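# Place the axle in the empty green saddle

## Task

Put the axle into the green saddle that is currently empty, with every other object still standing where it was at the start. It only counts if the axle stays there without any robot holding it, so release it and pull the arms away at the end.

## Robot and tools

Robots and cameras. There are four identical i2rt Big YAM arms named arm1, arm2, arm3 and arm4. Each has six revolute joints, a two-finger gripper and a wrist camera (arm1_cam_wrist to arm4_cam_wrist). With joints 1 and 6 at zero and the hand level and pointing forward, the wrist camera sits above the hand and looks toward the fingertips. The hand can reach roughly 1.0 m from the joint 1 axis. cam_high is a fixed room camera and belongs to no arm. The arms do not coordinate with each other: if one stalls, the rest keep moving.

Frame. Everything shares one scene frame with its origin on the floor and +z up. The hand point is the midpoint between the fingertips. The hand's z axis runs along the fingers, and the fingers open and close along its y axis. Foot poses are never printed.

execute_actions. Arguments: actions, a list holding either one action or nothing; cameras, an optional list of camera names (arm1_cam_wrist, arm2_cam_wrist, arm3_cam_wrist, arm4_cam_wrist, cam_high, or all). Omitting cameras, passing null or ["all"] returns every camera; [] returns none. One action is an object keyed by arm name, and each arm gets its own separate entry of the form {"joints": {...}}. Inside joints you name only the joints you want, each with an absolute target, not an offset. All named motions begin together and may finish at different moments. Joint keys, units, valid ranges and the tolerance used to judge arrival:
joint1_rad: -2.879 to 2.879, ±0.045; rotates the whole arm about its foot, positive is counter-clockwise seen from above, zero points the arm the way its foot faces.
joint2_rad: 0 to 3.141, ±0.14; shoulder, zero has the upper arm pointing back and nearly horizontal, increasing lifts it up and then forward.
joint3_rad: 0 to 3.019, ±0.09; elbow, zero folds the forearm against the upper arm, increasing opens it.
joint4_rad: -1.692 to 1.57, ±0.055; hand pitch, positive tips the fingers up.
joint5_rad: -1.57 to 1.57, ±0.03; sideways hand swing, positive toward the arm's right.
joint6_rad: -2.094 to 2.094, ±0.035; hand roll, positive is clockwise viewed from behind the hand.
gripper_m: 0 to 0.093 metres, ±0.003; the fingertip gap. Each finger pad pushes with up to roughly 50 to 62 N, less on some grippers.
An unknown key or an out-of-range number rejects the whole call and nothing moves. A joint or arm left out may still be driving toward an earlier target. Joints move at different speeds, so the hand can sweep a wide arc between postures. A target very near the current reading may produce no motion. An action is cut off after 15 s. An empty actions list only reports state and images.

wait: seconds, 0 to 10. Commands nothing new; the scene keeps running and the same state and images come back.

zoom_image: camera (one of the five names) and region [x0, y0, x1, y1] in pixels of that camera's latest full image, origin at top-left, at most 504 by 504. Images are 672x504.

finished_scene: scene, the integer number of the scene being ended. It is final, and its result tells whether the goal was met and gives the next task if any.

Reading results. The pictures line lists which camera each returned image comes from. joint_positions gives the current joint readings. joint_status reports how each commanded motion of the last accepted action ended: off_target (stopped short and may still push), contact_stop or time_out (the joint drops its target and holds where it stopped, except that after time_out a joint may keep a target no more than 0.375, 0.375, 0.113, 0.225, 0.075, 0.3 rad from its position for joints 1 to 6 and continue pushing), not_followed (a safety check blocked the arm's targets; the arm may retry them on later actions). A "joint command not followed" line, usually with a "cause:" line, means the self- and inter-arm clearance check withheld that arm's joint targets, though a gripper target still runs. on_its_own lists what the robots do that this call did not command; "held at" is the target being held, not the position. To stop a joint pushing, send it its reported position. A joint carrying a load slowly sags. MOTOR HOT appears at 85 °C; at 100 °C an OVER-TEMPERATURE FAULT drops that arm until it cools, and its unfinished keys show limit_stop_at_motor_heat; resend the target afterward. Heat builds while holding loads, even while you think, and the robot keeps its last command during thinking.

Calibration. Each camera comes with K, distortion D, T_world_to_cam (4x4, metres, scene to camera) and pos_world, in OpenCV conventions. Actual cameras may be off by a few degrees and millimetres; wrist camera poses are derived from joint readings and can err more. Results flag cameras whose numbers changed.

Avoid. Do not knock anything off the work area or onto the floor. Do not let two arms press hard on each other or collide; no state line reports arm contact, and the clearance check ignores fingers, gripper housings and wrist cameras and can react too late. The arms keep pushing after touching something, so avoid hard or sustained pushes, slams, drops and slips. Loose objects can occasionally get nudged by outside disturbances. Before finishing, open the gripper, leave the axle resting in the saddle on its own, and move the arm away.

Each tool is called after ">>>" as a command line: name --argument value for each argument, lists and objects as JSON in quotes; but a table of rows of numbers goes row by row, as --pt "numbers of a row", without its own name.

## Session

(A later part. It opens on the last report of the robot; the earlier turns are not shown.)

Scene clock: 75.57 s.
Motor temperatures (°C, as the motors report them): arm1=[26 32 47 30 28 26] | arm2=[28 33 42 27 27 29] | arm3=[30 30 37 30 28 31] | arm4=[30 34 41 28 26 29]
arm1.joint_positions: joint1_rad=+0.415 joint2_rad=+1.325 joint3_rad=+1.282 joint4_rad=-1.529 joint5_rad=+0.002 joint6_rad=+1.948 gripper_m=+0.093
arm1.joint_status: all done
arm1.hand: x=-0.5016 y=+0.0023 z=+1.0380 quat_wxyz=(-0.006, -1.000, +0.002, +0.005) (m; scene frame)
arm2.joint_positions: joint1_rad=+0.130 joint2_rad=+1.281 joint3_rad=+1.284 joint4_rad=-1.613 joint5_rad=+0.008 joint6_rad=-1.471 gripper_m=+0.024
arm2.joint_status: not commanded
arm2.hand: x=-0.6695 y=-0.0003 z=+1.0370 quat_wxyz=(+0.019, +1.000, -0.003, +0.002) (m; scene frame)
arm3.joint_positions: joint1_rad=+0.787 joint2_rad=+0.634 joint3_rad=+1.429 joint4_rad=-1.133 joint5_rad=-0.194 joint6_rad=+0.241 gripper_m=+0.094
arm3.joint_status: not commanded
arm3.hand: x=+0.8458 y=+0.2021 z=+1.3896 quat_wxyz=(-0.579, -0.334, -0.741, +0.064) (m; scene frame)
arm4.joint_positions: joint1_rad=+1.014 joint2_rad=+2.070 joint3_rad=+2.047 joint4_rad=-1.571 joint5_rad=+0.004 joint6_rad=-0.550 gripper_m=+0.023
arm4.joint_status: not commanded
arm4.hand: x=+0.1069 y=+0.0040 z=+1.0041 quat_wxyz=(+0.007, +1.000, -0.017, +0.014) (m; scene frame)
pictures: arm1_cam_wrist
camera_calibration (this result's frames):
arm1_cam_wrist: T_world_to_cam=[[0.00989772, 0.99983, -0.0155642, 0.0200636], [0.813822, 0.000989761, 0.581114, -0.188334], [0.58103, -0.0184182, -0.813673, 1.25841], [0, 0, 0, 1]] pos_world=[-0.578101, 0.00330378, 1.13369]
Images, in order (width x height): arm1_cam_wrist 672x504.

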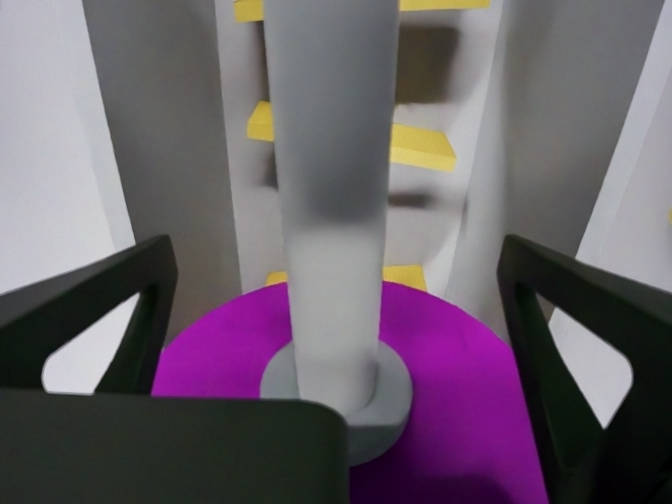

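>>> execute_actions --actions '[{"arm1":{"joints":{"joint3_rad":1.255,"joint4_rad":-1.50}}}]' --cameras '[]'

>>> execute_actions --actions '[{"arm1":{"joints":{"gripper_m":0}}}]' --cameras '[]'

>>> execute_actions --actions '[{"arm1":{"joints":{"joint3_rad":1.33}},"arm2":{"joints":{"gripper_m":0.093}}}]' --cameras '[]'

>>> execute_actions --actions '[{"arm2":{"joints":{"joint1_rad":0.42,"joint2_rad":1.35,"joint3_rad":1.36,"joint6_rad":-1.18}}}]' --cameras '[]'

>>> execute_actions --actions '[{"arm2":{"joints":{"joint3_rad":1.52,"joint4_rad":-1.67}}}]' --cameras '[]'

>>> execute_actions --actions '[{"arm2":{"joints":{"joint6_rad":1.96}}}]' --cameras '["arm2_cam_wrist"]'

Scene clock: 81.50 s.
Motor temperatures (°C, as the motors report them): arm1=[26 32 45 30 28 26] | arm2=[28 33 42 27 27 29] | arm3=[30 30 37 30 28 31] | arm4=[30 34 42 28 26 29]
arm1.joint_positions: joint1_rad=+0.415 joint2_rad=+1.325 joint3_rad=+1.264 joint4_rad=-1.509 joint5_rad=+0.002 joint6_rad=+1.948 gripper_m=+0.093
arm1.joint_status: all done
arm1.hand: x=-0.5016 y=+0.0020 z=+1.0313 quat_wxyz=(-0.007, -1.000, +0.002, +0.004) (m; scene frame)
arm2.joint_positions: joint1_rad=+0.130 joint2_rad=+1.281 joint3_rad=+1.284 joint4_rad=-1.613 joint5_rad=+0.008 joint6_rad=-1.471 gripper_m=+0.024
arm2.joint_status: not commanded
arm2.hand: x=-0.6695 y=-0.0003 z=+1.0370 quat_wxyz=(+0.019, +1.000, -0.003, +0.002) (m; scene frame)
arm3.joint_positions: joint1_rad=+0.787 joint2_rad=+0.634 joint3_rad=+1.429 joint4_rad=-1.133 joint5_rad=-0.194 joint6_rad=+0.241 gripper_m=+0.094
arm3.joint_status: not commanded
arm3.hand: x=+0.8458 y=+0.2021 z=+1.3896 quat_wxyz=(-0.579, -0.334, -0.741, +0.064) (m; scene frame)
arm4.joint_positions: joint1_rad=+1.014 joint2_rad=+2.070 joint3_rad=+2.047 joint4_rad=-1.571 joint5_rad=+0.004 joint6_rad=-0.550 gripper_m=+0.023
arm4.joint_status: not commanded
arm4.hand: x=+0.1069 y=+0.0040 z=+1.0041 quat_wxyz=(+0.007, +1.000, -0.017, +0.014) (m; scene frame)
pictures: none
No camera images: the call's "cameras" was empty. Leave "cameras" out to get every camera's image.

Scene clock: 82.20 s.
Motor temperatures (°C, as the motors report them): arm1=[26 32 45 30 28 26] | arm2=[28 33 42 27 27 29] | arm3=[30 30 37 30 28 31] | arm4=[30 34 42 28 26 29]
arm1.joint_positions: joint1_rad=+0.415 joint2_rad=+1.325 joint3_rad=+1.264 joint4_rad=-1.507 joint5_rad=+0.003 joint6_rad=+1.944 gripper_m=+0.023
arm1.joint_status: gripper_m off_target (ended at +0.023, target +0.000)
arm1.hand: x=-0.5015 y=+0.0015 z=+1.0313 quat_wxyz=(-0.008, -1.000, +0.000, +0.004) (m; scene frame)
arm2.joint_positions: joint1_rad=+0.130 joint2_rad=+1.281 joint3_rad=+1.284 joint4_rad=-1.612 joint5_rad=+0.008 joint6_rad=-1.471 gripper_m=+0.024
arm2.joint_status: not commanded
arm2.hand: x=-0.6695 y=-0.0001 z=+1.0370 quat_wxyz=(+0.019, +1.000, -0.003, +0.002) (m; scene frame)
arm3.joint_positions: joint1_rad=+0.787 joint2_rad=+0.634 joint3_rad=+1.429 joint4_rad=-1.133 joint5_rad=-0.194 joint6_rad=+0.241 gripper_m=+0.094
arm3.joint_status: not commanded
arm3.hand: x=+0.8458 y=+0.2021 z=+1.3896 quat_wxyz=(-0.579, -0.334, -0.741, +0.064) (m; scene frame)
arm4.joint_positions: joint1_rad=+1.014 joint2_rad=+2.070 joint3_rad=+2.047 joint4_rad=-1.571 joint5_rad=+0.004 joint6_rad=-0.550 gripper_m=+0.023
arm4.joint_status: not commanded
arm4.hand: x=+0.1069 y=+0.0040 z=+1.0041 quat_wxyz=(+0.007, +1.000, -0.017, +0.014) (m; scene frame)
pictures: none
No camera images: the call's "cameras" was empty. Leave "cameras" out to get every camera's image.

Scene clock: 82.90 s.
Motor temperatures (°C, as the motors report them): arm1=[26 32 45 30 28 26] | arm2=[28 33 42 27 27 29] | arm3=[30 30 37 30 28 31] | arm4=[30 34 42 28 26 29]
arm1.joint_positions: joint1_rad=+0.413 joint2_rad=+1.342 joint3_rad=+1.264 joint4_rad=-1.505 joint5_rad=+0.003 joint6_rad=+1.939 gripper_m=+0.023
arm1.joint_status: all done
arm1.hand: x=-0.5014 y=-0.0010 z=+1.0255 quat_wxyz=(-0.002, -1.000, -0.001, +0.007) (m; scene frame)
arm2.joint_positions: joint1_rad=+0.131 joint2_rad=+1.278 joint3_rad=+1.284 joint4_rad=-1.612 joint5_rad=+0.003 joint6_rad=-1.471 gripper_m=+0.093
arm2.joint_status: all done
arm2.hand: x=-0.6707 y=-0.0006 z=+1.0380 quat_wxyz=(+0.017, +1.000, -0.002, +0.000) (m; scene frame)
arm3.joint_positions: joint1_rad=+0.787 joint2_rad=+0.634 joint3_rad=+1.429 joint4_rad=-1.133 joint5_rad=-0.194 joint6_rad=+0.241 gripper_m=+0.094
arm3.joint_status: not commanded
arm3.hand: x=+0.8458 y=+0.2021 z=+1.3896 quat_wxyz=(-0.579, -0.334, -0.741, +0.064) (m; scene frame)
arm4.joint_positions: joint1_rad=+1.014 joint2_rad=+2.070 joint3_rad=+2.047 joint4_rad=-1.571 joint5_rad=+0.004 joint6_rad=-0.553 gripper_m=+0.023
arm4.joint_status: not commanded
arm4.hand: x=+0.1070 y=+0.0041 z=+1.0041 quat_wxyz=(+0.007, +1.000, -0.016, +0.014) (m; scene frame)
pictures: none
No camera images: the call's "cameras" was empty. Leave "cameras" out to get every camera's image.

Scene clock: 84.20 s.
Motor temperatures (°C, as the motors report them): arm1=[26 32 45 30 28 26] | arm2=[28 33 43 27 27 29] | arm3=[30 30 37 30 28 31] | arm4=[30 34 42 28 26 29]
arm1.joint_positions: joint1_rad=+0.413 joint2_rad=+1.342 joint3_rad=+1.264 joint4_rad=-1.505 joint5_rad=+0.003 joint6_rad=+1.938 gripper_m=+0.023
arm1.joint_status: not commanded
arm1.hand: x=-0.5014 y=-0.0010 z=+1.0255 quat_wxyz=(-0.002, -1.000, -0.002, +0.007) (m; scene frame)
arm2.joint_positions: joint1_rad=+0.426 joint2_rad=+1.335 joint3_rad=+1.319 joint4_rad=-1.612 joint5_rad=+0.000 joint6_rad=-1.190 gripper_m=+0.093
arm2.joint_status: all done
arm2.hand: x=-0.7778 y=-0.0104 z=+1.0324 quat_wxyz=(+0.026, +1.000, +0.005, +0.007) (m; scene frame)
arm3.joint_positions: joint1_rad=+0.787 joint2_rad=+0.634 joint3_rad=+1.429 joint4_rad=-1.133 joint5_rad=-0.194 joint6_rad=+0.241 gripper_m=+0.094
arm3.joint_status: not commanded
arm3.hand: x=+0.8458 y=+0.2021 z=+1.3896 quat_wxyz=(-0.579, -0.334, -0.741, +0.064) (m; scene frame)
arm4.joint_positions: joint1_rad=+1.014 joint2_rad=+2.070 joint3_rad=+2.047 joint4_rad=-1.571 joint5_rad=+0.004 joint6_rad=-0.553 gripper_m=+0.023
arm4.joint_status: not commanded
arm4.hand: x=+0.1070 y=+0.0041 z=+1.0041 quat_wxyz=(+0.007, +1.000, -0.016, +0.014) (m; scene frame)
pictures: none
No camera images: the call's "cameras" was empty. Leave "cameras" out to get every camera's image.

Scene clock: 85.07 s.
Motor temperatures (°C, as the motors report them): arm1=[26 32 45 30 28 26] | arm2=[28 33 43 27 27 29] | arm3=[30 30 37 30 28 31] | arm4=[30 34 42 28 26 29]
arm1.joint_positions: joint1_rad=+0.413 joint2_rad=+1.342 joint3_rad=+1.264 joint4_rad=-1.505 joint5_rad=+0.003 joint6_rad=+1.938 gripper_m=+0.023
arm1.joint_status: not commanded
arm1.hand: x=-0.5014 y=-0.0010 z=+1.0255 quat_wxyz=(-0.002, -1.000, -0.002, +0.007) (m; scene frame)
arm2.joint_positions: joint1_rad=+0.426 joint2_rad=+1.335 joint3_rad=+1.489 joint4_rad=-1.660 joint5_rad=+0.000 joint6_rad=-1.189 gripper_m=+0.093
arm2.joint_status: all done
arm2.hand: x=-0.7870 y=+0.0131 z=+1.0970 quat_wxyz=(-0.030, +0.999, +0.005, -0.015) (m; scene frame)
arm3.joint_positions: joint1_rad=+0.787 joint2_rad=+0.634 joint3_rad=+1.429 joint4_rad=-1.133 joint5_rad=-0.194 joint6_rad=+0.241 gripper_m=+0.094
arm3.joint_status: not commanded
arm3.hand: x=+0.8458 y=+0.2021 z=+1.3896 quat_wxyz=(-0.579, -0.334, -0.741, +0.064) (m; scene frame)
arm4.joint_positions: joint1_rad=+1.014 joint2_rad=+2.070 joint3_rad=+2.047 joint4_rad=-1.571 joint5_rad=+0.004 joint6_rad=-0.553 gripper_m=+0.023
arm4.joint_status: not commanded
arm4.hand: x=+0.1070 y=+0.0041 z=+1.0041 quat_wxyz=(+0.007, +1.000, -0.016, +0.014) (m; scene frame)
pictures: none
No camera images: the call's "cameras" was empty. Leave "cameras" out to get every camera's image.

Scene clock: 87.83 s.
Motor temperatures (°C, as the motors report them): arm1=[26 31 46 30 28 26] | arm2=[28 33 43 27 27 29] | arm3=[30 30 37 30 28 31] | arm4=[30 34 42 28 26 29]
arm1.joint_positions: joint1_rad=+0.413 joint2_rad=+1.342 joint3_rad=+1.264 joint4_rad=-1.505 joint5_rad=+0.003 joint6_rad=+1.938 gripper_m=+0.023
arm1.joint_status: not commanded
arm1.hand: x=-0.5014 y=-0.0010 z=+1.0255 quat_wxyz=(-0.002, -1.000, -0.002, +0.007) (m; scene frame)
arm2.joint_positions: joint1_rad=+0.426 joint2_rad=+1.335 joint3_rad=+1.489 joint4_rad=-1.660 joint5_rad=+0.000 joint6_rad=+1.950 gripper_m=+0.093
arm2.joint_status: all done
arm2.hand: x=-0.7870 y=+0.0131 z=+1.0970 quat_wxyz=(+0.015, +0.006, -0.999, -0.030) (m; scene frame)
arm3.joint_positions: joint1_rad=+0.787 joint2_rad=+0.634 joint3_rad=+1.429 joint4_rad=-1.133 joint5_rad=-0.194 joint6_rad=+0.241 gripper_m=+0.094
arm3.joint_status: not commanded
arm3.hand: x=+0.8458 y=+0.2021 z=+1.3896 quat_wxyz=(-0.579, -0.334, -0.741, +0.064) (m; scene frame)
arm4.joint_positions: joint1_rad=+1.014 joint2_rad=+2.070 joint3_rad=+2.047 joint4_rad=-1.571 joint5_rad=+0.004 joint6_rad=-0.553 gripper_m=+0.023
arm4.joint_status: not commanded
arm4.hand: x=+0.1070 y=+0.0041 z=+1.0041 quat_wxyz=(+0.007, +1.000, -0.016, +0.014) (m; scene frame)
pictures: arm2_cam_wrist
camera_calibration (this result's frames):
arm2_cam_wrist: T_world_to_cam=[[0.0025673, -0.998288, -0.0584306, 0.0793907], [-0.799234, -0.0371662, 0.59987, -1.27932], [-0.601014, 0.0451597, -0.797961, 0.530112], [0, 0, 0, 1]] pos_world=[-0.704077, 0.0077674, 1.19508]
Images, in order (width x height): arm2_cam_wrist 672x504.

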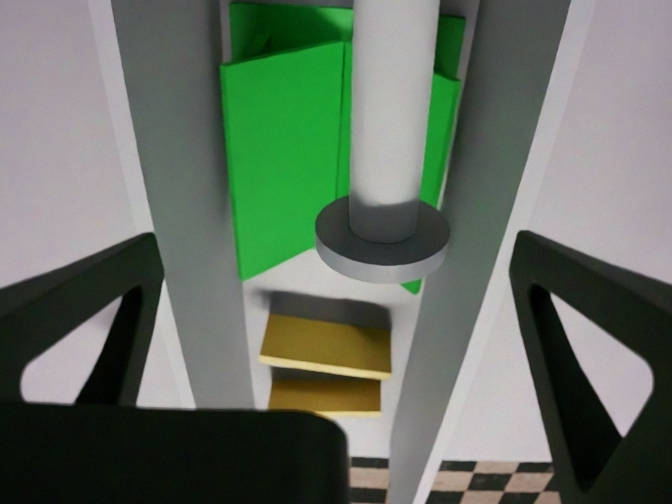

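>>> execute_actions --actions '[{"arm2":{"joints":{"joint1_rad":0.40,"joint3_rad":1.325,"joint4_rad":-1.585,"joint6_rad":1.93}}}]' --cameras '[]'

>>> execute_actions --actions '[{"arm2":{"joints":{"gripper_m":0}}}]' --cameras '["arm2_cam_wrist"]'

Scene clock: 91.53 s.
Motor temperatures (°C, as the motors report them): arm1=[26 31 46 30 28 26] | arm2=[28 33 43 27 27 29] | arm3=[30 30 37 30 28 31] | arm4=[30 35 43 28 26 29]
arm1.joint_positions: joint1_rad=+0.413 joint2_rad=+1.342 joint3_rad=+1.264 joint4_rad=-1.505 joint5_rad=+0.003 joint6_rad=+1.938 gripper_m=+0.023
arm1.joint_status: not commanded
arm1.hand: x=-0.5014 y=-0.0010 z=+1.0255 quat_wxyz=(-0.002, -1.000, -0.002, +0.007) (m; scene frame)
arm2.joint_positions: joint1_rad=+0.406 joint2_rad=+1.336 joint3_rad=+1.328 joint4_rad=-1.595 joint5_rad=+0.000 joint6_rad=+1.939 gripper_m=+0.093
arm2.joint_status: all done
arm2.hand: x=-0.7731 y=-0.0015 z=+1.0352 quat_wxyz=(-0.002, +0.001, -1.000, +0.015) (m; scene frame)
arm3.joint_positions: joint1_rad=+0.787 joint2_rad=+0.634 joint3_rad=+1.429 joint4_rad=-1.133 joint5_rad=-0.194 joint6_rad=+0.241 gripper_m=+0.094
arm3.joint_status: not commanded
arm3.hand: x=+0.8458 y=+0.2021 z=+1.3896 quat_wxyz=(-0.579, -0.334, -0.741, +0.064) (m; scene frame)
arm4.joint_positions: joint1_rad=+1.014 joint2_rad=+2.070 joint3_rad=+2.047 joint4_rad=-1.571 joint5_rad=+0.004 joint6_rad=-0.553 gripper_m=+0.023
arm4.joint_status: not commanded
arm4.hand: x=+0.1070 y=+0.0041 z=+1.0041 quat_wxyz=(+0.007, +1.000, -0.016, +0.014) (m; scene frame)
pictures: none
No camera images: the call's "cameras" was empty. Leave "cameras" out to get every camera's image.

Scene clock: 92.23 s.
Motor temperatures (°C, as the motors report them): arm1=[26 31 46 30 28 26] | arm2=[28 33 43 27 27 29] | arm3=[30 30 37 30 28 31] | arm4=[30 35 43 28 26 29]
arm1.joint_positions: joint1_rad=+0.413 joint2_rad=+1.342 joint3_rad=+1.264 joint4_rad=-1.505 joint5_rad=+0.002 joint6_rad=+1.938 gripper_m=+0.023
arm1.joint_status: not commanded
arm1.hand: x=-0.5013 y=-0.0010 z=+1.0255 quat_wxyz=(-0.002, -1.000, -0.002, +0.007) (m; scene frame)
arm2.joint_positions: joint1_rad=+0.406 joint2_rad=+1.336 joint3_rad=+1.328 joint4_rad=-1.595 joint5_rad=+0.000 joint6_rad=+1.937 gripper_m=+0.023
arm2.joint_status: gripper_m off_target (ended at +0.023, target +0.000)
arm2.hand: x=-0.7732 y=-0.0015 z=+1.0352 quat_wxyz=(-0.002, +0.002, -1.000, +0.015) (m; scene frame)
arm3.joint_positions: joint1_rad=+0.787 joint2_rad=+0.634 joint3_rad=+1.429 joint4_rad=-1.133 joint5_rad=-0.194 joint6_rad=+0.241 gripper_m=+0.094
arm3.joint_status: not commanded
arm3.hand: x=+0.8458 y=+0.2021 z=+1.3896 quat_wxyz=(-0.579, -0.334, -0.741, +0.064) (m; scene frame)
arm4.joint_positions: joint1_rad=+1.014 joint2_rad=+2.070 joint3_rad=+2.047 joint4_rad=-1.571 joint5_rad=+0.005 joint6_rad=-0.553 gripper_m=+0.023
arm4.joint_status: not commanded
arm4.hand: x=+0.1070 y=+0.0041 z=+1.0041 quat_wxyz=(+0.006, +1.000, -0.016, +0.014) (m; scene frame)
pictures: arm2_cam_wrist
camera_calibration (this result's frames):
arm2_cam_wrist: T_world_to_cam=[[-0.00393491, -0.999516, 0.0308662, -0.0362895], [-0.820155, 0.0208854, 0.57176, -1.21868], [-0.572128, -0.0230652, -0.81984, 0.534625], [0, 0, 0, 1]] pos_world=[-0.693775, 0.00151202, 1.13622]
Images, in order (width x height): arm2_cam_wrist 672x504.

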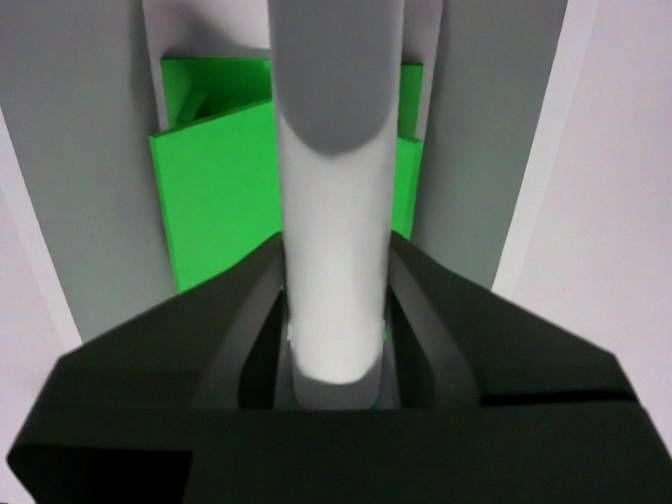

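>>> execute_actions --actions '[{"arm1":{"joints":{"gripper_m":0.093}},"arm2":{"joints":{"joint3_rad":1.37}}}]' --cameras '[]'

>>> execute_actions --actions '[{"arm1":{"joints":{"joint2_rad":0.9,"joint3_rad":1.5,"joint4_rad":-1.65}}}]' --cameras '[]'

>>> execute_actions --actions '[{"arm1":{"joints":{"joint2_rad":0.4,"joint3_rad":1.2,"joint4_rad":-1.2}},"arm2":{"joints":{"joint1_rad":-0.21,"joint2_rad":1.28,"joint3_rad":1.34,"joint4_rad":-1.62,"joint6_rad":1.32}},"arm4":{"joints":{"joint1_rad":0.77,"joint2_rad":1.57,"joint3_rad":1.53,"joint4_rad":-1.54,"joint6_rad":-0.80}}}]' --cameras '[]'

>>> execute_actions --actions '[{"arm2":{"joints":{"joint1_rad":-0.71,"joint2_rad":1.47,"joint3_rad":1.52,"joint4_rad":-1.62,"joint6_rad":0.82}},"arm4":{"joints":{"joint1_rad":0.31,"joint2_rad":1.30,"joint3_rad":1.24,"joint4_rad":-1.51,"joint6_rad":-1.25}}}]' --cameras '["arm2_cam_wrist","arm4_cam_wrist","cam_high"]'

Scene clock: 99.53 s.
Motor temperatures (°C, as the motors report them): arm1=[26 31 47 30 28 26] | arm2=[28 33 43 27 27 29] | arm3=[30 30 37 30 28 31] | arm4=[30 35 43 28 26 29]
arm1.joint_positions: joint1_rad=+0.413 joint2_rad=+1.337 joint3_rad=+1.286 joint4_rad=-1.505 joint5_rad=+0.002 joint6_rad=+1.938 gripper_m=+0.093
arm1.joint_status: all done
arm1.hand: x=-0.4993 y=-0.0060 z=+1.0357 quat_wxyz=(-0.014, -1.000, -0.002, +0.002) (m; scene frame)
arm2.joint_positions: joint1_rad=+0.405 joint2_rad=+1.350 joint3_rad=+1.328 joint4_rad=-1.594 joint5_rad=+0.001 joint6_rad=+1.937 gripper_m=+0.023
arm2.joint_status: all done
arm2.hand: x=-0.7737 y=+0.0007 z=+1.0300 quat_wxyz=(-0.005, +0.002, -1.000, +0.021) (m; scene frame)
arm3.joint_positions: joint1_rad=+0.787 joint2_rad=+0.634 joint3_rad=+1.429 joint4_rad=-1.133 joint5_rad=-0.194 joint6_rad=+0.241 gripper_m=+0.094
arm3.joint_status: not commanded
arm3.hand: x=+0.8458 y=+0.2021 z=+1.3896 quat_wxyz=(-0.579, -0.334, -0.741, +0.064) (m; scene frame)
arm4.joint_positions: joint1_rad=+1.014 joint2_rad=+2.070 joint3_rad=+2.047 joint4_rad=-1.571 joint5_rad=+0.003 joint6_rad=-0.553 gripper_m=+0.023
arm4.joint_status: not commanded
arm4.hand: x=+0.1069 y=+0.0039 z=+1.0038 quat_wxyz=(+0.007, +1.000, -0.016, +0.014) (m; scene frame)
pictures: none
No camera images: the call's "cameras" was empty. Leave "cameras" out to get every camera's image.

Scene clock: 100.97 s.
Motor temperatures (°C, as the motors report them): arm1=[26 31 47 30 28 26] | arm2=[28 33 43 27 27 29] | arm3=[30 30 37 30 28 31] | arm4=[30 35 43 28 26 29]
arm1.joint_positions: joint1_rad=+0.413 joint2_rad=+0.903 joint3_rad=+1.491 joint4_rad=-1.645 joint5_rad=+0.002 joint6_rad=+1.938 gripper_m=+0.093
arm1.joint_status: all done
arm1.hand: x=-0.5362 y=+0.0960 z=+1.2531 quat_wxyz=(-0.244, -0.966, -0.003, -0.087) (m; scene frame)
arm2.joint_positions: joint1_rad=+0.405 joint2_rad=+1.350 joint3_rad=+1.328 joint4_rad=-1.594 joint5_rad=+0.001 joint6_rad=+1.937 gripper_m=+0.023
arm2.joint_status: not commanded
arm2.hand: x=-0.7737 y=+0.0007 z=+1.0300 quat_wxyz=(-0.005, +0.002, -1.000, +0.021) (m; scene frame)
arm3.joint_positions: joint1_rad=+0.787 joint2_rad=+0.634 joint3_rad=+1.429 joint4_rad=-1.133 joint5_rad=-0.194 joint6_rad=+0.241 gripper_m=+0.094
arm3.joint_status: not commanded
arm3.hand: x=+0.8458 y=+0.2021 z=+1.3896 quat_wxyz=(-0.579, -0.334, -0.741, +0.064) (m; scene frame)
arm4.joint_positions: joint1_rad=+1.014 joint2_rad=+2.070 joint3_rad=+2.047 joint4_rad=-1.571 joint5_rad=+0.003 joint6_rad=-0.553 gripper_m=+0.023
arm4.joint_status: not commanded
arm4.hand: x=+0.1069 y=+0.0039 z=+1.0038 quat_wxyz=(+0.007, +1.000, -0.016, +0.014) (m; scene frame)
pictures: none
No camera images: the call's "cameras" was empty. Leave "cameras" out to get every camera's image.

Scene clock: 102.33 s.
Motor temperatures (°C, as the motors report them): arm1=[26 31 46 30 28 26] | arm2=[28 33 43 27 27 30] | arm3=[30 30 37 30 28 31] | arm4=[30 35 43 28 26 29]
arm1.joint_positions: joint1_rad=+0.413 joint2_rad=+0.392 joint3_rad=+1.209 joint4_rad=-1.215 joint5_rad=+0.002 joint6_rad=+1.938 gripper_m=+0.093
arm1.joint_status: all done
arm1.hand: x=-0.5696 y=+0.1836 z=+1.3055 quat_wxyz=(-0.522, -0.830, -0.004, -0.196) (m; scene frame)
arm2.joint_positions: joint1_rad=-0.205 joint2_rad=+1.318 joint3_rad=+1.327 joint4_rad=-1.621 joint5_rad=+0.006 joint6_rad=+1.344 gripper_m=+0.023
arm2.joint_status: all done
arm2.hand: x=-0.5499 y=+0.0039 z=+1.0395 quat_wxyz=(+0.005, -0.007, -1.000, +0.021) (m; scene frame)
arm3.joint_positions: joint1_rad=+0.787 joint2_rad=+0.634 joint3_rad=+1.429 joint4_rad=-1.133 joint5_rad=-0.194 joint6_rad=+0.241 gripper_m=+0.094
arm3.joint_status: not commanded
arm3.hand: x=+0.8458 y=+0.2021 z=+1.3896 quat_wxyz=(-0.579, -0.334, -0.741, +0.064) (m; scene frame)
arm4.joint_positions: joint1_rad=+0.760 joint2_rad=+1.607 joint3_rad=+1.507 joint4_rad=-1.545 joint5_rad=+0.011 joint6_rad=-0.801 gripper_m=+0.023
arm4.joint_status: all done
arm4.hand: x=+0.3298 y=-0.0014 z=+1.0528 quat_wxyz=(+0.026, +0.999, -0.019, +0.032) (m; scene frame)
pictures: none
No camera images: the call's "cameras" was empty. Leave "cameras" out to get every camera's image.

Scene clock: 103.53 s.
Motor temperatures (°C, as the motors report them): arm1=[26 31 46 30 28 26] | arm2=[28 33 44 27 27 30] | arm3=[30 30 37 30 28 31] | arm4=[30 35 43 28 26 29]
arm1.joint_positions: joint1_rad=+0.413 joint2_rad=+0.392 joint3_rad=+1.209 joint4_rad=-1.215 joint5_rad=+0.002 joint6_rad=+1.938 gripper_m=+0.093
arm1.joint_status: not commanded
arm1.hand: x=-0.5696 y=+0.1836 z=+1.3055 quat_wxyz=(-0.522, -0.830, -0.004, -0.196) (m; scene frame)
arm2.joint_positions: joint1_rad=-0.713 joint2_rad=+1.501 joint3_rad=+1.457 joint4_rad=-1.596 joint5_rad=+0.016 joint6_rad=+0.813 gripper_m=+0.023
arm2.joint_status: all done
arm2.hand: x=-0.3450 y=-0.0385 z=+1.0171 quat_wxyz=(+0.021, +0.005, -0.999, +0.031) (m; scene frame)
arm3.joint_positions: joint1_rad=+0.787 joint2_rad=+0.634 joint3_rad=+1.429 joint4_rad=-1.133 joint5_rad=-0.194 joint6_rad=+0.241 gripper_m=+0.094
arm3.joint_status: not commanded
arm3.hand: x=+0.8458 y=+0.2021 z=+1.3896 quat_wxyz=(-0.579, -0.334, -0.741, +0.064) (m; scene frame)
arm4.joint_positions: joint1_rad=+0.316 joint2_rad=+1.331 joint3_rad=+1.218 joint4_rad=-1.513 joint5_rad=+0.004 joint6_rad=-1.267 gripper_m=+0.023
arm4.joint_status: all done
arm4.hand: x=+0.5365 y=+0.0001 z=+1.0564 quat_wxyz=(+0.028, +0.999, -0.008, +0.012) (m; scene frame)
pictures: arm2_cam_wrist, arm4_cam_wrist, cam_high
camera_calibration (this result's frames):
arm2_cam_wrist: T_world_to_cam=[[0.00387061, -0.998039, 0.0624712, -0.100417], [-0.792414, 0.035045, 0.608976, -0.884188], [-0.609971, -0.0518602, -0.790725, 0.720155], [0, 0, 0, 1]] pos_world=[-0.260981, -0.0318865, 1.11417]
arm4_cam_wrist: T_world_to_cam=[[0.0301484, 0.998569, -0.0441596, 0.033189], [0.785468, 0.00365456, 0.618891, -1.07049], [0.618167, -0.0533445, -0.784234, 0.620231], [0, 0, 0, 1]] pos_world=[0.456427, 0.00385657, 1.15039]
Images, in order (width x height): arm2_cam_wrist 672x504, arm4_cam_wrist 672x504, cam_high 672x504.

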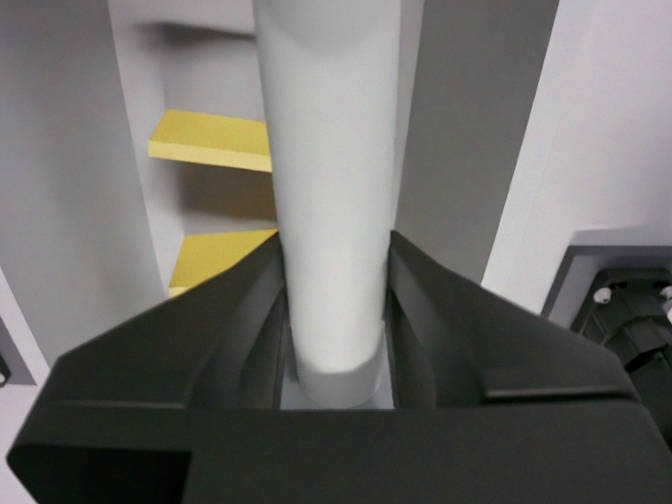

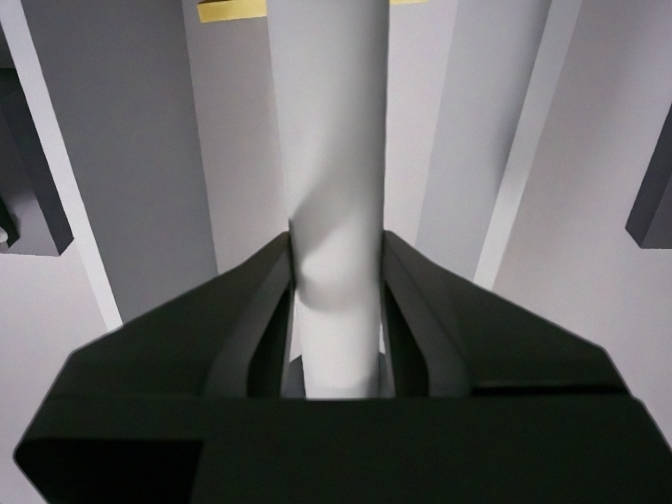

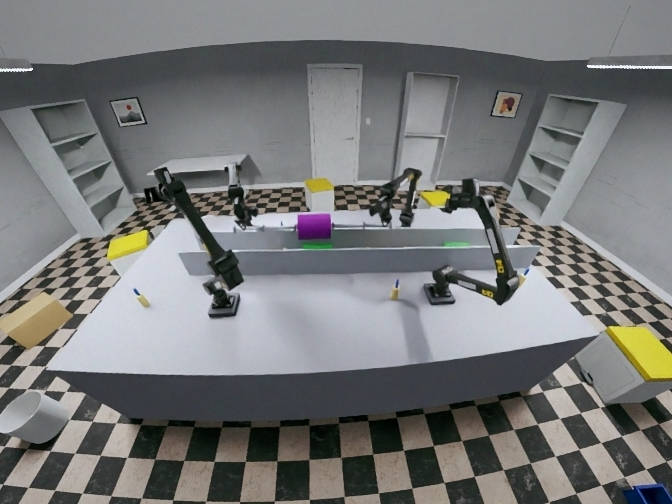

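>>> execute_actions --actions '[{"arm2":{"joints":{"joint1_rad":-0.675,"joint2_rad":1.61,"joint3_rad":1.39,"joint4_rad":-1.29,"joint6_rad":0.86}},"arm4":{"joints":{"joint1_rad":0.285,"joint2_rad":1.46,"joint3_rad":0.98,"joint4_rad":-1.05,"joint6_rad":-1.29}}}]' --cameras '["arm2_cam_wrist","cam_high"]'

Scene clock: 113.90 s.
Motor temperatures (°C, as the motors report them): arm1=[26 30 43 30 28 26] | arm2=[28 33 46 27 27 30] | arm3=[30 30 37 30 28 31] | arm4=[30 34 41 28 27 29]
arm1.joint_positions: joint1_rad=+0.413 joint2_rad=+0.392 joint3_rad=+1.209 joint4_rad=-1.215 joint5_rad=+0.002 joint6_rad=+1.938 gripper_m=+0.093
arm1.joint_status: not commanded
arm1.hand: x=-0.5696 y=+0.1836 z=+1.3055 quat_wxyz=(-0.522, -0.830, -0.004, -0.196) (m; scene frame)
arm2.joint_positions: joint1_rad=-0.681 joint2_rad=+1.652 joint3_rad=+1.351 joint4_rad=-1.345 joint5_rad=+0.008 joint6_rad=+0.869 gripper_m=+0.023
arm2.joint_status: joint4_rad time_out (moved +0.251 of +0.306); the others done
arm2.on_its_own: joint4_rad reads -1.345 and still pushes toward -1.290 since a time_out
arm2.hand: x=-0.3313 y=+0.0007 z=+0.9102 quat_wxyz=(+0.025, -0.007, -0.999, +0.031) (m; scene frame)
arm3.joint_positions: joint1_rad=+0.787 joint2_rad=+0.634 joint3_rad=+1.429 joint4_rad=-1.133 joint5_rad=-0.194 joint6_rad=+0.241 gripper_m=+0.094
arm3.joint_status: not commanded
arm3.hand: x=+0.8458 y=+0.2021 z=+1.3896 quat_wxyz=(-0.579, -0.334, -0.741, +0.064) (m; scene frame)
arm4.joint_positions: joint1_rad=+0.280 joint2_rad=+1.505 joint3_rad=+0.950 joint4_rad=-1.109 joint5_rad=+0.013 joint6_rad=-1.286 gripper_m=+0.023
arm4.joint_status: joint4_rad time_out (moved +0.405 of +0.463); the others done
arm4.on_its_own: joint4_rad reads -1.109 and still pushes toward -1.050 since a time_out
arm4.hand: x=+0.5510 y=+0.0060 z=+0.8975 quat_wxyz=(+0.045, +0.999, -0.016, +0.021) (m; scene frame)
pictures: arm2_cam_wrist, cam_high
camera_calibration (this result's frames):
arm2_cam_wrist: T_world_to_cam=[[-0.0208646, -0.997708, 0.0643736, -0.0645451], [-0.787448, 0.0560725, 0.613825, -0.812343], [-0.616028, -0.0378836, -0.786813, 0.640417], [0, 0, 0, 1]] pos_world=[-0.24651, 0.00541433, 1.00668]
Images, in order (width x height): arm2_cam_wrist 672x504, cam_high 672x504.

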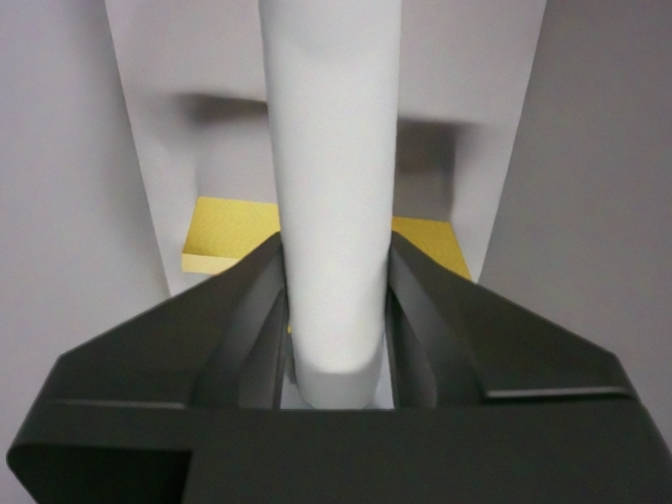

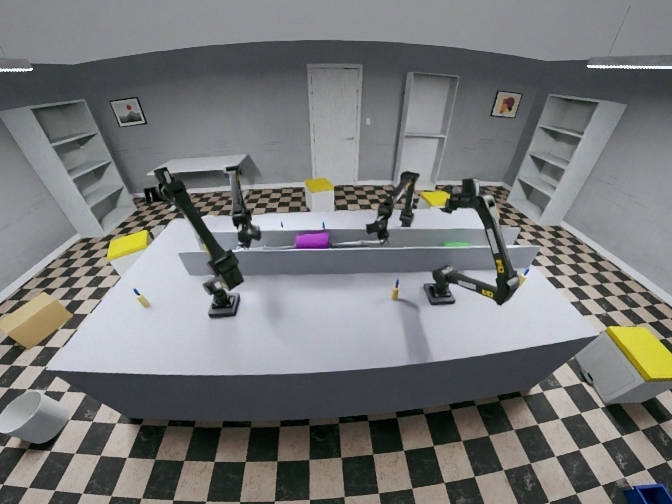

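>>> execute_actions --actions '[{"arm2":{"joints":{"joint3_rad":1.30,"joint4_rad":-1.29}},"arm4":{"joints":{"joint3_rad":0.92,"joint4_rad":-1.07}}}]' --cameras '[]'

>>> execute_actions --actions '[{"arm2":{"joints":{"gripper_m":0.093}},"arm4":{"joints":{"gripper_m":0.093}}}]' --cameras '[]'

>>> execute_actions --actions '[{"arm2":{"joints":{"joint2_rad":1.4,"joint3_rad":1.6,"joint4_rad":-1.6}},"arm4":{"joints":{"joint2_rad":1.2,"joint3_rad":1.4,"joint4_rad":-1.6,"joint6_rad":1.8}}}]' --cameras '["arm2_cam_wrist","arm4_cam_wrist"]'

Scene clock: 118.23 s.
Motor temperatures (°C, as the motors report them): arm1=[26 30 42 30 28 26] | arm2=[28 34 46 28 27 29] | arm3=[30 30 38 30 28 31] | arm4=[30 33 40 28 27 29]
arm1.joint_positions: joint1_rad=+0.413 joint2_rad=+0.392 joint3_rad=+1.209 joint4_rad=-1.215 joint5_rad=+0.002 joint6_rad=+1.938 gripper_m=+0.093
arm1.joint_status: not commanded
arm1.hand: x=-0.5696 y=+0.1836 z=+1.3055 quat_wxyz=(-0.522, -0.830, -0.004, -0.196) (m; scene frame)
arm2.joint_positions: joint1_rad=-0.682 joint2_rad=+1.639 joint3_rad=+1.297 joint4_rad=-1.304 joint5_rad=+0.013 joint6_rad=+0.869 gripper_m=+0.023
arm2.joint_status: all done
arm2.hand: x=-0.3365 y=-0.0075 z=+0.8970 quat_wxyz=(+0.023, -0.008, -0.999, +0.032) (m; scene frame)
arm3.joint_positions: joint1_rad=+0.787 joint2_rad=+0.634 joint3_rad=+1.429 joint4_rad=-1.133 joint5_rad=-0.194 joint6_rad=+0.241 gripper_m=+0.094
arm3.joint_status: not commanded
arm3.hand: x=+0.8458 y=+0.2021 z=+1.3896 quat_wxyz=(-0.579, -0.334, -0.741, +0.064) (m; scene frame)
arm4.joint_positions: joint1_rad=+0.287 joint2_rad=+1.486 joint3_rad=+0.916 joint4_rad=-1.082 joint5_rad=+0.001 joint6_rad=-1.285 gripper_m=+0.023
arm4.joint_status: all done
arm4.hand: x=+0.5482 y=-0.0024 z=+0.8930 quat_wxyz=(+0.041, +0.999, -0.013, +0.014) (m; scene frame)
pictures: none
No camera images: the call's "cameras" was empty. Leave "cameras" out to get every camera's image.

Scene clock: 118.97 s.
Motor temperatures (°C, as the motors report them): arm1=[26 30 42 30 28 26] | arm2=[28 34 46 28 27 29] | arm3=[30 30 38 30 28 31] | arm4=[30 33 40 28 27 29]
arm1.joint_positions: joint1_rad=+0.413 joint2_rad=+0.392 joint3_rad=+1.209 joint4_rad=-1.215 joint5_rad=+0.002 joint6_rad=+1.938 gripper_m=+0.093
arm1.joint_status: not commanded
arm1.hand: x=-0.5696 y=+0.1836 z=+1.3055 quat_wxyz=(-0.522, -0.830, -0.004, -0.196) (m; scene frame)
arm2.joint_positions: joint1_rad=-0.681 joint2_rad=+1.622 joint3_rad=+1.297 joint4_rad=-1.300 joint5_rad=+0.003 joint6_rad=+0.869 gripper_m=+0.093
arm2.joint_status: all done
arm2.hand: x=-0.3376 y=-0.0054 z=+0.9042 quat_wxyz=(+0.020, -0.007, -1.000, +0.021) (m; scene frame)
arm3.joint_positions: joint1_rad=+0.787 joint2_rad=+0.634 joint3_rad=+1.429 joint4_rad=-1.133 joint5_rad=-0.194 joint6_rad=+0.241 gripper_m=+0.094
arm3.joint_status: not commanded
arm3.hand: x=+0.8458 y=+0.2021 z=+1.3896 quat_wxyz=(-0.579, -0.334, -0.741, +0.064) (m; scene frame)
arm4.joint_positions: joint1_rad=+0.287 joint2_rad=+1.484 joint3_rad=+0.916 joint4_rad=-1.080 joint5_rad=-0.001 joint6_rad=-1.285 gripper_m=+0.093
arm4.joint_status: all done
arm4.hand: x=+0.5478 y=-0.0020 z=+0.8938 quat_wxyz=(+0.039, +0.999, -0.013, +0.012) (m; scene frame)
pictures: none
No camera images: the call's "cameras" was empty. Leave "cameras" out to get every camera's image.

Scene clock: 121.70 s.
Motor temperatures (°C, as the motors report them): arm1=[26 30 41 30 28 26] | arm2=[28 34 46 27 27 29] | arm3=[30 30 38 30 28 31] | arm4=[30 33 40 28 27 29]
arm1.joint_positions: joint1_rad=+0.413 joint2_rad=+0.392 joint3_rad=+1.209 joint4_rad=-1.215 joint5_rad=+0.002 joint6_rad=+1.938 gripper_m=+0.093
arm1.joint_status: not commanded
arm1.hand: x=-0.5696 y=+0.1836 z=+1.3055 quat_wxyz=(-0.522, -0.830, -0.004, -0.196) (m; scene frame)
arm2.joint_positions: joint1_rad=-0.681 joint2_rad=+1.382 joint3_rad=+1.591 joint4_rad=-1.592 joint5_rad=+0.003 joint6_rad=+0.869 gripper_m=+0.093
arm2.joint_status: all done
arm2.hand: x=-0.3498 y=-0.0211 z=+1.1192 quat_wxyz=(-0.059, -0.007, -0.996, -0.070) (m; scene frame)
arm3.joint_positions: joint1_rad=+0.787 joint2_rad=+0.634 joint3_rad=+1.429 joint4_rad=-1.133 joint5_rad=-0.194 joint6_rad=+0.241 gripper_m=+0.094
arm3.joint_status: not commanded
arm3.hand: x=+0.8458 y=+0.2021 z=+1.3896 quat_wxyz=(-0.579, -0.334, -0.741, +0.064) (m; scene frame)
arm4.joint_positions: joint1_rad=+0.287 joint2_rad=+1.194 joint3_rad=+1.360 joint4_rad=-1.590 joint5_rad=-0.001 joint6_rad=+1.791 gripper_m=+0.093
arm4.joint_status: all done
arm4.hand: x=+0.5469 y=-0.0022 z=+1.1583 quat_wxyz=(+0.015, +0.019, -0.997, -0.069) (m; scene frame)
pictures: arm2_cam_wrist, arm4_cam_wrist
camera_calibration (this result's frames):
arm2_cam_wrist: T_world_to_cam=[[-0.0150686, -0.989909, -0.140901, 0.131801], [-0.879798, -0.053832, 0.472289, -0.83024], [-0.475108, 0.131081, -0.870109, 0.938754], [0, 0, 0, 1]] pos_world=[-0.282448, -0.0372753, 1.2275]
arm4_cam_wrist: T_world_to_cam=[[0.022565, -0.991705, -0.126541, 0.134918], [-0.780347, -0.0965923, 0.617842, -0.28443], [-0.624939, 0.0848045, -0.776053, 1.36433], [0, 0, 0, 1]] pos_world=[0.627626, -0.00937624, 1.2516]
Images, in order (width x height): arm2_cam_wrist 672x504, arm4_cam_wrist 672x504.

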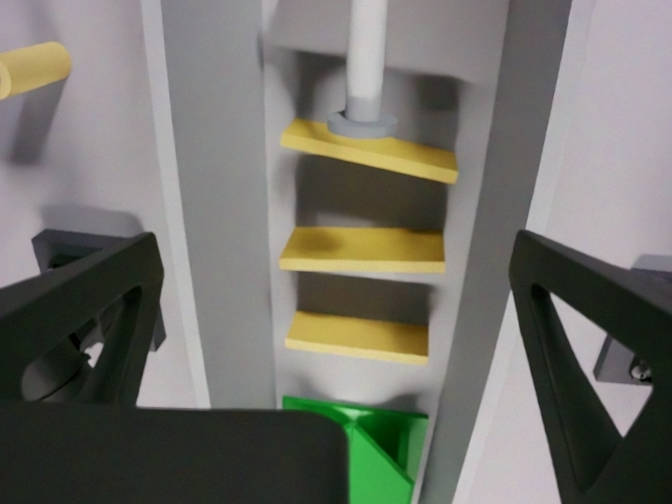

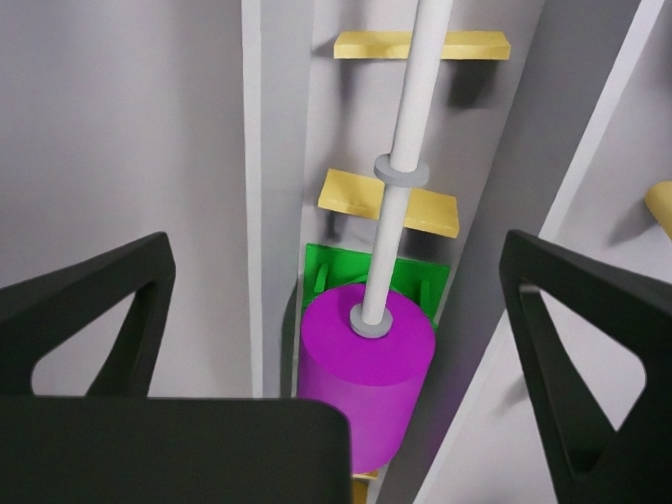

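>>> finished_scene --scene 2

The scene is finished: the task was done.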